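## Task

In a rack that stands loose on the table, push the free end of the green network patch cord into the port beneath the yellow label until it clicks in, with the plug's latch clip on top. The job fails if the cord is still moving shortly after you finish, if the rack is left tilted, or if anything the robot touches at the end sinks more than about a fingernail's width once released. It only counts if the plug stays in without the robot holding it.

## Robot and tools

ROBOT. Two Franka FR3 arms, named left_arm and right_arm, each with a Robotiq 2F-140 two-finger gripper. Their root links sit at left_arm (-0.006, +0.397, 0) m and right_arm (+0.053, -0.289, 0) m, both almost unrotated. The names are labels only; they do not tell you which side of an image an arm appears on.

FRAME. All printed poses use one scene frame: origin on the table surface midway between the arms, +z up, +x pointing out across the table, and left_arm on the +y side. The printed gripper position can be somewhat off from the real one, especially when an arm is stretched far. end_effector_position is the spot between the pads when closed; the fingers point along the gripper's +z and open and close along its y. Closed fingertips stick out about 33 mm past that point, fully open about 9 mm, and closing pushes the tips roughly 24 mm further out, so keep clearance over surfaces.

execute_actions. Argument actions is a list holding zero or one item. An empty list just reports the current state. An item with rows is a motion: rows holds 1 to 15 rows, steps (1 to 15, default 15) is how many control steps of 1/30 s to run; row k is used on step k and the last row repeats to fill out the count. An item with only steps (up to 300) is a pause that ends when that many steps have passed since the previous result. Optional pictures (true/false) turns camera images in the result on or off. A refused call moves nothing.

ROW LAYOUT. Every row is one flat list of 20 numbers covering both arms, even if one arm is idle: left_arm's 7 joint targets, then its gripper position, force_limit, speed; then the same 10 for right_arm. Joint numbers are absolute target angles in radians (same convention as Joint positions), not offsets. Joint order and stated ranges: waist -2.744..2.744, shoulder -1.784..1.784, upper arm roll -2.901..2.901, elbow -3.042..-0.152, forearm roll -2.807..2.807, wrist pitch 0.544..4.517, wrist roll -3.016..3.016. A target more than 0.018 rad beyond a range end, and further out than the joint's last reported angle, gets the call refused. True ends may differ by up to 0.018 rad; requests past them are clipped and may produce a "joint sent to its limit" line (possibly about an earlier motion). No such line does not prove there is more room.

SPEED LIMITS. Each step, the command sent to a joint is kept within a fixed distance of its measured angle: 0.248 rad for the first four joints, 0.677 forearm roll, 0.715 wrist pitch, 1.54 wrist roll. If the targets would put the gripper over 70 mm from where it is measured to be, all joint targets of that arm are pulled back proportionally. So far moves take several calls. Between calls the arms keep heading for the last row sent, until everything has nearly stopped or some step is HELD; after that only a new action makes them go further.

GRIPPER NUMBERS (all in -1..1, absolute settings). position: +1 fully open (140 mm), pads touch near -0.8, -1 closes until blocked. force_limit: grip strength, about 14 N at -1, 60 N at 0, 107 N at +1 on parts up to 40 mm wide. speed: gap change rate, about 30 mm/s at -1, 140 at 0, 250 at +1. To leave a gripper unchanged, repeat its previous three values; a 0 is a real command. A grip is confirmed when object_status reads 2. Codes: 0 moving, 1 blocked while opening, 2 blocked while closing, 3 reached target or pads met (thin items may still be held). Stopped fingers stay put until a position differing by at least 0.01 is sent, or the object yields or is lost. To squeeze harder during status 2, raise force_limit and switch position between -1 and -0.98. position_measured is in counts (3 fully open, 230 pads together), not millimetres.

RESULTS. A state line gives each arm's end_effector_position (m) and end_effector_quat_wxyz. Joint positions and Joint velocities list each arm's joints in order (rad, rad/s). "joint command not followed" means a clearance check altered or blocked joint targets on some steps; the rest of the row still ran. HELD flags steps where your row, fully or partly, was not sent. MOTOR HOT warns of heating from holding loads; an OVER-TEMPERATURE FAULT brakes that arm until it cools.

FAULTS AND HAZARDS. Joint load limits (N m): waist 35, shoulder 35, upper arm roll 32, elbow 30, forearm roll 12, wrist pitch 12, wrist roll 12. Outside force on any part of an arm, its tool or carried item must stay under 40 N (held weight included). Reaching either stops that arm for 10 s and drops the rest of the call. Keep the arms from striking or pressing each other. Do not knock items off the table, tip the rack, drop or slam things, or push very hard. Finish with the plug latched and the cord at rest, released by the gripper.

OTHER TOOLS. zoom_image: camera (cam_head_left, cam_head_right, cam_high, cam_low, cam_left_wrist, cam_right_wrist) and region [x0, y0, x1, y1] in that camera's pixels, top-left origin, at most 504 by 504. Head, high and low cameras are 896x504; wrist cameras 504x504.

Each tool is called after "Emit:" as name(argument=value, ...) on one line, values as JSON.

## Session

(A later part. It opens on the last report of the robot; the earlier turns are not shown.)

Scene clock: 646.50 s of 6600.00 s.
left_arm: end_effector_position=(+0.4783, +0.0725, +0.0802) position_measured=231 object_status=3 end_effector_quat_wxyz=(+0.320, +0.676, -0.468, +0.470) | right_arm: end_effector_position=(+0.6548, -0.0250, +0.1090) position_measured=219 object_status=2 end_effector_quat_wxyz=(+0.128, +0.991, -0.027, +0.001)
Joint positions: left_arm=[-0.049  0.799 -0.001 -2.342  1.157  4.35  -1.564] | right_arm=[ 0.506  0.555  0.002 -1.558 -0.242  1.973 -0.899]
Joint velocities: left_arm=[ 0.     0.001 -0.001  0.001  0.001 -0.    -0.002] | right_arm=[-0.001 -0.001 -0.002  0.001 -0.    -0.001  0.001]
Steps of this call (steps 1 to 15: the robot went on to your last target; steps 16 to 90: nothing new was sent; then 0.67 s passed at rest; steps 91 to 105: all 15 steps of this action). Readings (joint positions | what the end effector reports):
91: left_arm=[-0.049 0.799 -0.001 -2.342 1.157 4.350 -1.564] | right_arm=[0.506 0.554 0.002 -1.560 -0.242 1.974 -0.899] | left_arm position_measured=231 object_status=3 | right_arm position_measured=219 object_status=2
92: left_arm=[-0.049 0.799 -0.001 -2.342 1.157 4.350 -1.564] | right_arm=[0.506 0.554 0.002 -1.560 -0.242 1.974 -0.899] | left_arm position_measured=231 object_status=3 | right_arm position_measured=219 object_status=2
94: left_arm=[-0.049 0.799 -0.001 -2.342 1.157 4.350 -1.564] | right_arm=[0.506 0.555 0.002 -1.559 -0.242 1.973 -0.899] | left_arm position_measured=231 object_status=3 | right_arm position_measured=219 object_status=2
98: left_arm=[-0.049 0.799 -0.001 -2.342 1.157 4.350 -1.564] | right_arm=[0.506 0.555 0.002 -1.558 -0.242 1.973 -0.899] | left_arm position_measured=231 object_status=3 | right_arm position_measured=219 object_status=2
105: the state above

Emit:
execute_actions(actions=[{"rows":[[-0.05,0.8,0,-2.3416,1.16,4.35,-1.571,-1,-0.5,0,0.4993,0.5549,-0.0044,-1.5474,-0.2495,1.9985,-0.902,-1,0.6,-0.9],[-0.05,0.8,0,-2.3416,1.16,4.35,-1.571,-1,-0.5,0,0.5008,0.5553,-0.0029,-1.5498,-0.2478,1.9925,-0.901,-1,0.6,-0.9],[-0.05,0.8,0,-2.3416,1.16,4.35,-1.571,-1,-0.5,0,0.5023,0.5557,-0.0014,-1.5522,-0.2461,1.9865,-0.90,-1,0.6,-0.9],[-0.05,0.8,0,-2.3416,1.16,4.35,-1.571,-1,-0.5,0,0.5038,0.5561,0.0001,-1.5546,-0.2444,1.9805,-0.899,-1,0.6,-0.9],[-0.05,0.8,0,-2.3416,1.16,4.35,-1.571,-1,-0.5,0,0.5053,0.5565,0.0016,-1.557,-0.2427,1.9745,-0.899,-1,0.6,-0.9],[-0.05,0.8,0,-2.3416,1.16,4.35,-1.571,-1,-0.5,0,0.5068,0.557,0.0031,-1.5594,-0.241,1.9685,-0.899,-1,0.6,-0.9],[-0.05,0.8,0,-2.3416,1.16,4.35,-1.571,-1,-0.5,0,0.5083,0.5575,0.0046,-1.5618,-0.2395,1.9625,-0.899,-1,0.6,-0.9],[-0.05,0.8,0,-2.3416,1.16,4.35,-1.571,-1,-0.5,0,0.5098,0.558,0.006,-1.564,-0.238,1.956,-0.899,-1,0.6,-0.9]],"steps":15}], pictures=false)

Emit:
execute_actions(actions=[{"steps":10}], pictures=false)

Scene clock: 655.87 s of 6600.00 s.
left_arm: end_effector_position=(+0.4783, +0.0725, +0.0802) position_measured=231 object_status=3 end_effector_quat_wxyz=(+0.320, +0.676, -0.468, +0.470) | right_arm: end_effector_position=(+0.6544, -0.0249, +0.1090) position_measured=219 object_status=2 end_effector_quat_wxyz=(+0.128, +0.991, -0.027, +0.001)
Joint positions: left_arm=[-0.049  0.799 -0.001 -2.342  1.157  4.35  -1.564] | right_arm=[ 0.506  0.555  0.002 -1.558 -0.242  1.971 -0.899]
Joint velocities: left_arm=[0.001 0.001 0.001 0.002 0.001 0.001 0.001] | right_arm=[-0.001 -0.001  0.    -0.     0.001  0.001  0.002]
Steps of this call (steps 1 to 15: the robot went on to your last target; steps 16 to 90: nothing new was sent; then 5.87 s passed at rest; steps 91 to 105: all 15 steps of this action). Readings (joint positions | what the end effector reports):
91: left_arm=[-0.049 0.799 -0.001 -2.342 1.157 4.350 -1.564] | right_arm=[0.506 0.555 0.002 -1.558 -0.242 1.972 -0.899] | left_arm position_measured=231 object_status=3 | right_arm position_measured=219 object_status=2
92: left_arm=[-0.049 0.799 -0.001 -2.342 1.157 4.350 -1.564] | right_arm=[0.506 0.555 0.002 -1.558 -0.242 1.972 -0.899] | left_arm position_measured=231 object_status=3 | right_arm position_measured=219 object_status=2
94: left_arm=[-0.049 0.799 -0.001 -2.342 1.157 4.350 -1.564] | right_arm=[0.506 0.555 0.002 -1.558 -0.242 1.972 -0.899] | left_arm position_measured=231 object_status=3 | right_arm position_measured=219 object_status=2
98: left_arm=[-0.049 0.799 -0.001 -2.342 1.157 4.350 -1.564] | right_arm=[0.506 0.555 0.002 -1.558 -0.242 1.971 -0.899] | left_arm position_measured=231 object_status=3 | right_arm position_measured=219 object_status=2
105: the state above

Scene clock: 656.20 s of 6600.00 s.
left_arm: end_effector_position=(+0.4783, +0.0725, +0.0802) position_measured=231 object_status=3 end_effector_quat_wxyz=(+0.320, +0.676, -0.468, +0.470) | right_arm: end_effector_position=(+0.6544, -0.0249, +0.1090) position_measured=219 object_status=2 end_effector_quat_wxyz=(+0.128, +0.991, -0.027, +0.001)
Joint positions: left_arm=[-0.049  0.799 -0.001 -2.342  1.157  4.35  -1.564] | right_arm=[ 0.506  0.555  0.002 -1.558 -0.242  1.971 -0.899]
Joint velocities: left_arm=[ 0.001 -0.001  0.    -0.001  0.     0.     0.   ] | right_arm=[ 0.001  0.001  0.     0.     0.     0.    -0.   ]
Steps of this call (steps 1 to 10: the robot went on to your last target). Readings (joint positions | what the end effector reports):
1: left_arm=[-0.049 0.799 -0.001 -2.342 1.157 4.350 -1.564] | right_arm=[0.506 0.555 0.002 -1.558 -0.242 1.971 -0.899] | left_arm position_measured=231 object_status=3 | right_arm position_measured=219 object_status=2
2: left_arm=[-0.049 0.799 -0.001 -2.342 1.157 4.350 -1.564] | right_arm=[0.506 0.555 0.002 -1.558 -0.242 1.971 -0.899] | left_arm position_measured=231 object_status=3 | right_arm position_measured=219 object_status=2
4: left_arm=[-0.049 0.799 -0.001 -2.342 1.157 4.350 -1.564] | right_arm=[0.506 0.555 0.002 -1.558 -0.242 1.971 -0.899] | left_arm position_measured=231 object_status=3 | right_arm position_measured=219 object_status=2
8: left_arm=[-0.049 0.799 -0.001 -2.342 1.157 4.350 -1.564] | right_arm=[0.506 0.555 0.002 -1.558 -0.242 1.971 -0.899] | left_arm position_measured=231 object_status=3 | right_arm position_measured=219 object_status=2
10: the state above

Emit:
execute_actions(actions=[{"rows":[[-0.05,0.8,0,-2.3416,1.16,4.35,-1.571,-1,-0.5,0,0.508,0.5565,0.004,-1.561,-0.24,1.964,-0.899,-1,0.6,-0.9],[-0.05,0.8,0,-2.3416,1.16,4.35,-1.571,-1,-0.5,0,0.5062,0.555,0.002,-1.558,-0.242,1.971,-0.899,-1,0.6,-0.9],[-0.05,0.8,0,-2.3416,1.16,4.35,-1.571,-1,-0.5,0,0.5062,0.555,0.002,-1.558,-0.242,1.971,-0.899,-1,0.6,-0.9],[-0.05,0.8,0,-2.3416,1.16,4.35,-1.571,-1,-0.5,0,0.5062,0.555,0.002,-1.558,-0.242,1.971,-0.899,-1,0.6,-0.9],[-0.05,0.8,0,-2.3416,1.16,4.35,-1.571,-1,-0.5,0,0.5062,0.555,0.002,-1.558,-0.242,1.971,-0.899,-0.55,0,-0.6]],"steps":15}], pictures=false)

Emit:
execute_actions(actions=[{"rows":[[-0.05,0.8,0,-2.3416,1.16,4.35,-1.571,-1,-0.5,0,0.5074,0.551,0.002,-1.556,-0.242,1.962,-0.898,-0.55,0,-0.6],[-0.05,0.8,0,-2.3416,1.16,4.35,-1.571,-1,-0.5,0,0.5086,0.5475,0.002,-1.553,-0.242,1.955,-0.897,-0.55,0,-0.6],[-0.05,0.8,0,-2.3416,1.16,4.35,-1.571,-1,-0.5,0,0.5098,0.544,0.002,-1.55,-0.242,1.948,-0.896,-0.55,0,-0.6],[-0.05,0.8,0,-2.3416,1.16,4.35,-1.571,-1,-0.5,0,0.511,0.5405,0.002,-1.547,-0.242,1.941,-0.895,-0.55,0,-0.6],[-0.05,0.8,0,-2.3416,1.16,4.35,-1.571,-1,-0.5,0,0.5122,0.537,0.002,-1.544,-0.242,1.934,-0.894,-0.55,0,-0.6],[-0.05,0.8,0,-2.3416,1.16,4.35,-1.571,-1,-0.5,0,0.5134,0.5335,0.002,-1.541,-0.242,1.927,-0.893,-0.55,0,-0.6],[-0.05,0.8,0,-2.3416,1.16,4.35,-1.571,-1,-0.5,0,0.5146,0.530,0.002,-1.538,-0.242,1.920,-0.892,-0.55,0,-0.6],[-0.05,0.8,0,-2.3416,1.16,4.35,-1.571,-1,-0.5,0,0.5158,0.5265,0.002,-1.535,-0.242,1.913,-0.891,-0.55,0,-0.6],[-0.05,0.8,0,-2.3416,1.16,4.35,-1.571,-1,-0.5,0,0.517,0.523,0.002,-1.532,-0.242,1.906,-0.89,-0.55,0,-0.6],[-0.05,0.8,0,-2.3416,1.16,4.35,-1.571,-1,-0.5,0,0.5185,0.5195,0.002,-1.529,-0.242,1.899,-0.889,-0.55,0,-0.6],[-0.05,0.8,0,-2.3416,1.16,4.35,-1.571,-1,-0.5,0,0.520,0.516,0.002,-1.526,-0.242,1.892,-0.888,-0.55,0,-0.6],[-0.05,0.8,0,-2.3416,1.16,4.35,-1.571,-1,-0.5,0,0.5215,0.5125,0.002,-1.523,-0.242,1.885,-0.887,-0.55,0,-0.6],[-0.05,0.8,0,-2.3416,1.16,4.35,-1.571,-1,-0.5,0,0.523,0.509,0.002,-1.52,-0.242,1.878,-0.886,-0.55,0,-0.6],[-0.05,0.8,0,-2.3416,1.16,4.35,-1.571,-1,-0.5,0,0.5245,0.5055,0.002,-1.517,-0.242,1.872,-0.885,-0.55,0,-0.6],[-0.05,0.8,0,-2.3416,1.16,4.35,-1.571,-1,-0.5,0,0.526,0.502,0.002,-1.514,-0.242,1.866,-0.884,-0.55,0,-0.6]],"steps":15}], pictures=false)

Emit:
execute_actions(actions=[{"steps":60}])

Emit:
zoom_image(camera="cam_left_wrist", region=[60,80,220,240])

Scene clock: 675.90 s of 6600.00 s.
left_arm: end_effector_position=(+0.4783, +0.0725, +0.0802) position_measured=231 object_status=3 end_effector_quat_wxyz=(+0.320, +0.676, -0.468, +0.470) | right_arm: end_effector_position=(+0.6545, -0.0249, +0.1091) position_measured=199 object_status=0 end_effector_quat_wxyz=(+0.128, +0.991, -0.027, +0.001)
Joint positions: left_arm=[-0.049  0.799 -0.001 -2.342  1.157  4.35  -1.564] | right_arm=[ 0.506  0.555  0.002 -1.558 -0.242  1.971 -0.899]
Joint velocities: left_arm=[ 0.    -0.001  0.001  0.    -0.001 -0.001 -0.002] | right_arm=[-0.001  0.    -0.001 -0.001 -0.001  0.     0.001]
Steps of this call (steps 1 to 15: the robot went on to your last target; steps 16 to 90: nothing new was sent; then 16.20 s passed at rest; steps 91 to 105: all 15 steps of this action). Readings (joint positions | what the end effector reports):
91: left_arm=[-0.049 0.799 -0.001 -2.342 1.157 4.350 -1.564] | right_arm=[0.506 0.555 0.002 -1.558 -0.242 1.971 -0.899] | left_arm position_measured=231 object_status=3 | right_arm position_measured=219 object_status=2
92: left_arm=[-0.049 0.799 -0.001 -2.342 1.157 4.350 -1.564] | right_arm=[0.506 0.555 0.002 -1.558 -0.242 1.971 -0.899] | left_arm position_measured=231 object_status=3 | right_arm position_measured=219 object_status=2
94: left_arm=[-0.049 0.799 -0.001 -2.342 1.157 4.350 -1.564] | right_arm=[0.506 0.555 0.002 -1.558 -0.242 1.971 -0.899] | left_arm position_measured=231 object_status=3 | right_arm position_measured=219 object_status=2
98: left_arm=[-0.049 0.799 -0.001 -2.342 1.157 4.350 -1.564] | right_arm=[0.506 0.555 0.002 -1.558 -0.242 1.971 -0.899] | left_arm position_measured=231 object_status=3 | right_arm position_measured=207 object_status=0
105: the state above

Scene clock: 676.40 s of 6600.00 s.
left_arm: end_effector_position=(+0.4783, +0.0725, +0.0802) position_measured=231 object_status=3 end_effector_quat_wxyz=(+0.320, +0.676, -0.468, +0.470) | right_arm: end_effector_position=(+0.6524, -0.0188, +0.1499) position_measured=199 object_status=3 end_effector_quat_wxyz=(+0.130, +0.991, -0.030, +0.007)
Joint positions: left_arm=[-0.049  0.799 -0.001 -2.342  1.157  4.35  -1.564] | right_arm=[ 0.521  0.511  0.002 -1.523 -0.242  1.898 -0.894]
Joint velocities: left_arm=[-0.     0.001 -0.001  0.001 -0.001 -0.     0.001] | right_arm=[ 0.045 -0.107  0.     0.086 -0.    -0.177  0.02 ]
Steps of this call (steps 1 to 15: all 15 steps of this action). Readings (joint positions | what the end effector reports):
1: left_arm=[-0.049 0.799 -0.001 -2.342 1.157 4.350 -1.564] | right_arm=[0.506 0.555 0.002 -1.558 -0.242 1.970 -0.899] | left_arm position_measured=231 object_status=3 | right_arm position_measured=199 object_status=0
2: left_arm=[-0.049 0.799 -0.001 -2.342 1.157 4.350 -1.564] | right_arm=[0.506 0.554 0.002 -1.558 -0.242 1.968 -0.899] | left_arm position_measured=231 object_status=3 | right_arm position_measured=199 object_status=0
4: left_arm=[-0.049 0.799 -0.001 -2.342 1.157 4.350 -1.564] | right_arm=[0.507 0.551 0.002 -1.556 -0.242 1.961 -0.899] | left_arm position_measured=231 object_status=3 | right_arm position_measured=199 object_status=3
8: left_arm=[-0.049 0.799 -0.001 -2.342 1.157 4.350 -1.564] | right_arm=[0.511 0.538 0.002 -1.545 -0.242 1.941 -0.898] | left_arm position_measured=231 object_status=3 | right_arm position_measured=199 object_status=3
15: the state above

Scene clock: 678.40 s of 6600.00 s.
left_arm: end_effector_position=(+0.4783, +0.0725, +0.0802) position_measured=231 object_status=3 end_effector_quat_wxyz=(+0.320, +0.676, -0.468, +0.470) | right_arm: end_effector_position=(+0.6479, -0.0201, +0.1584) position_measured=199 object_status=3 end_effector_quat_wxyz=(+0.134, +0.990, -0.034, +0.003)
Joint positions: left_arm=[-0.049  0.799 -0.001 -2.342  1.157  4.35  -1.564] | right_arm=[ 0.525  0.501  0.002 -1.516 -0.242  1.868 -0.888]
Joint velocities: left_arm=[-0.001 -0.001 -0.001 -0.001  0.    -0.001 -0.001] | right_arm=[-0.001 -0.    -0.     0.001  0.     0.001  0.001]
Steps of this call (steps 1 to 30: the robot went on to your last target; steps 31 to 60: nothing new was sent). Readings (joint positions | what the end effector reports):
1: left_arm=[-0.049 0.799 -0.001 -2.342 1.157 4.350 -1.564] | right_arm=[0.523 0.508 0.002 -1.520 -0.242 1.893 -0.894] | left_arm position_measured=231 object_status=3 | right_arm position_measured=199 object_status=3
2: left_arm=[-0.049 0.799 -0.001 -2.342 1.157 4.350 -1.564] | right_arm=[0.524 0.505 0.002 -1.518 -0.242 1.888 -0.893] | left_arm position_measured=231 object_status=3 | right_arm position_measured=199 object_status=3
4: left_arm=[-0.049 0.799 -0.001 -2.342 1.157 4.350 -1.564] | right_arm=[0.525 0.502 0.002 -1.516 -0.242 1.882 -0.892] | left_arm position_measured=231 object_status=3 | right_arm position_measured=199 object_status=3
8: left_arm=[-0.049 0.799 -0.001 -2.342 1.157 4.350 -1.564] | right_arm=[0.525 0.501 0.002 -1.516 -0.242 1.875 -0.891] | left_arm position_measured=231 object_status=3 | right_arm position_measured=199 object_status=3
60: the state above
All arms were judged still, so your last target was given up. Only a new action makes them travel on or press farther. Fingers that are still opening or closing keep moving.

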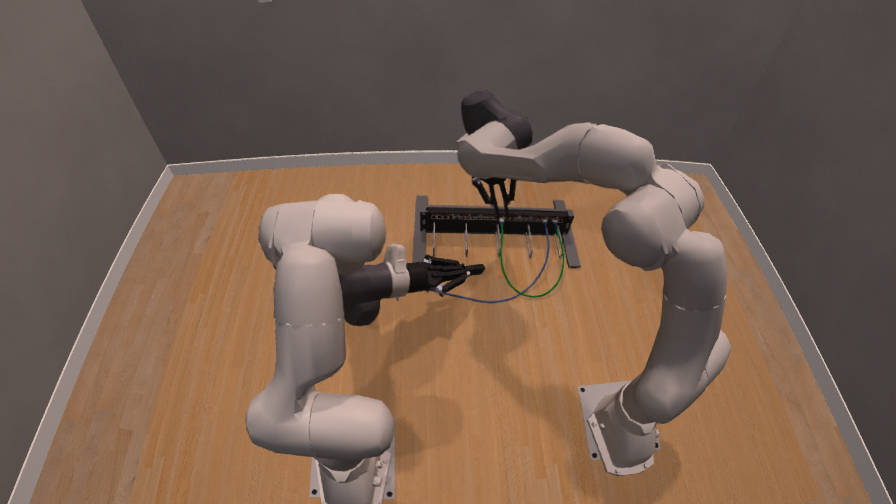

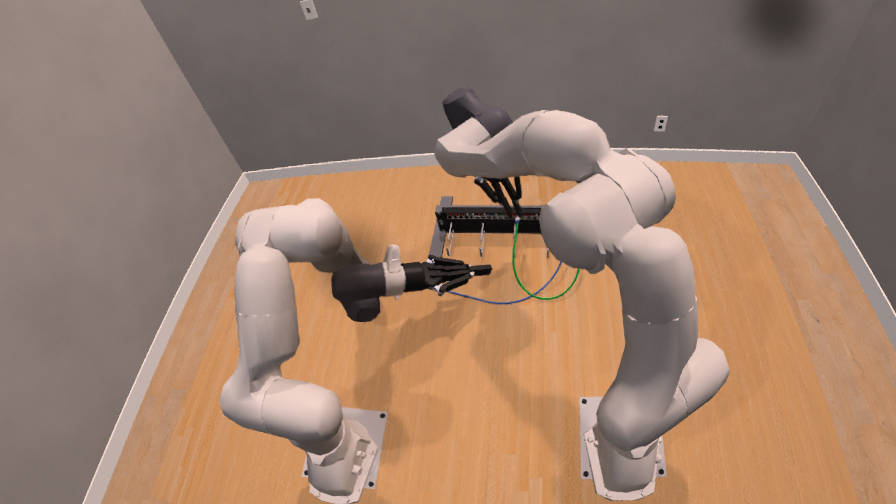

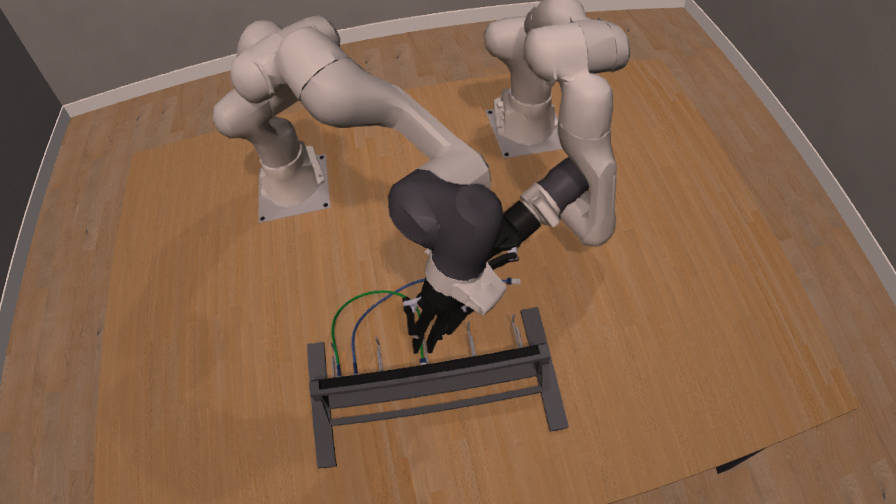

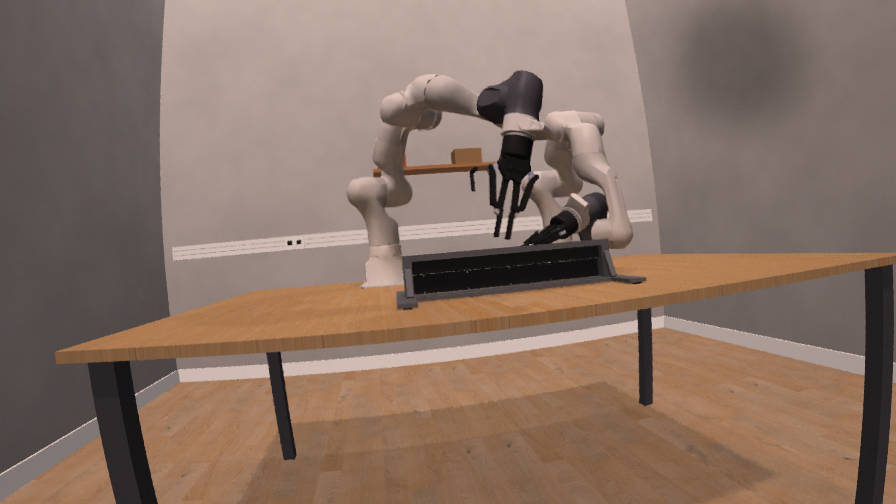

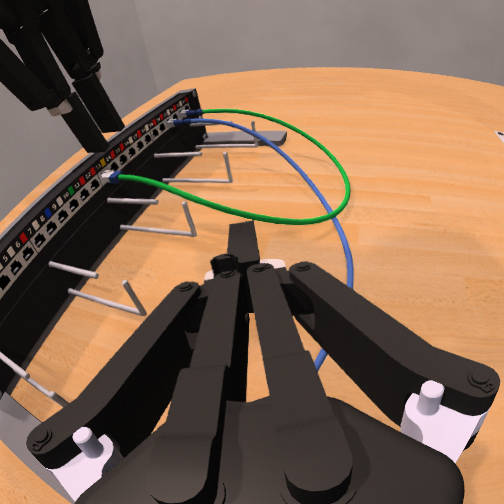

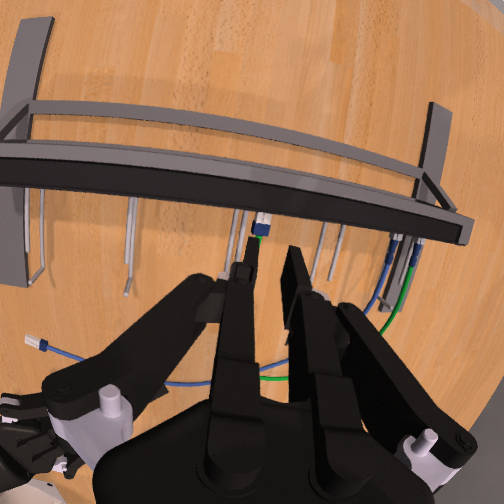

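Region (60, 80, 220, 240) of cam_left_wrist's 504x504 image, scaled by 3.150, with more detail than that image has.

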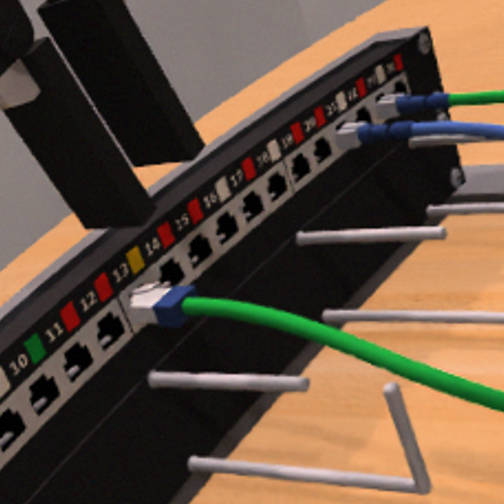

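The green plug is seated in port 13, under the yellow label.

Emit:
execute_actions(actions=[{"steps":90}], pictures=false)

Emit:
finished_scene(scene=2)

Scene clock: 681.40 s of 6600.00 s.
left_arm: end_effector_position=(+0.4783, +0.0725, +0.0802) position_measured=231 object_status=3 end_effector_quat_wxyz=(+0.320, +0.676, -0.468, +0.470) | right_arm: end_effector_position=(+0.6479, -0.0201, +0.1584) position_measured=199 object_status=3 end_effector_quat_wxyz=(+0.134, +0.990, -0.034, +0.003)
Joint positions: left_arm=[-0.049  0.799 -0.001 -2.342  1.157  4.35  -1.564] | right_arm=[ 0.525  0.501  0.002 -1.516 -0.242  1.868 -0.888]
Joint velocities: left_arm=[ 0.001  0.    -0.001 -0.001 -0.    -0.    -0.   ] | right_arm=[ 0.001  0.    -0.001  0.001 -0.    -0.001 -0.001]
Steps of this call (steps 1 to 90: nothing new was sent). Readings (joint positions | what the end effector reports):
1: left_arm=[-0.049 0.799 -0.001 -2.342 1.157 4.350 -1.564] | right_arm=[0.525 0.501 0.002 -1.516 -0.242 1.868 -0.888] | left_arm position_measured=231 object_status=3 | right_arm position_measured=199 object_status=3
2: left_arm=[-0.049 0.799 -0.001 -2.342 1.157 4.350 -1.564] | right_arm=[0.525 0.501 0.002 -1.516 -0.242 1.868 -0.888] | left_arm position_measured=231 object_status=3 | right_arm position_measured=199 object_status=3
4: left_arm=[-0.049 0.799 -0.001 -2.342 1.157 4.350 -1.564] | right_arm=[0.525 0.501 0.002 -1.516 -0.242 1.868 -0.888] | left_arm position_measured=231 object_status=3 | right_arm position_measured=199 object_status=3
8: left_arm=[-0.049 0.799 -0.001 -2.342 1.157 4.350 -1.564] | right_arm=[0.525 0.501 0.002 -1.516 -0.242 1.868 -0.888] | left_arm position_measured=231 object_status=3 | right_arm position_measured=199 object_status=3
90: the state above

The scene is finished: the task was done.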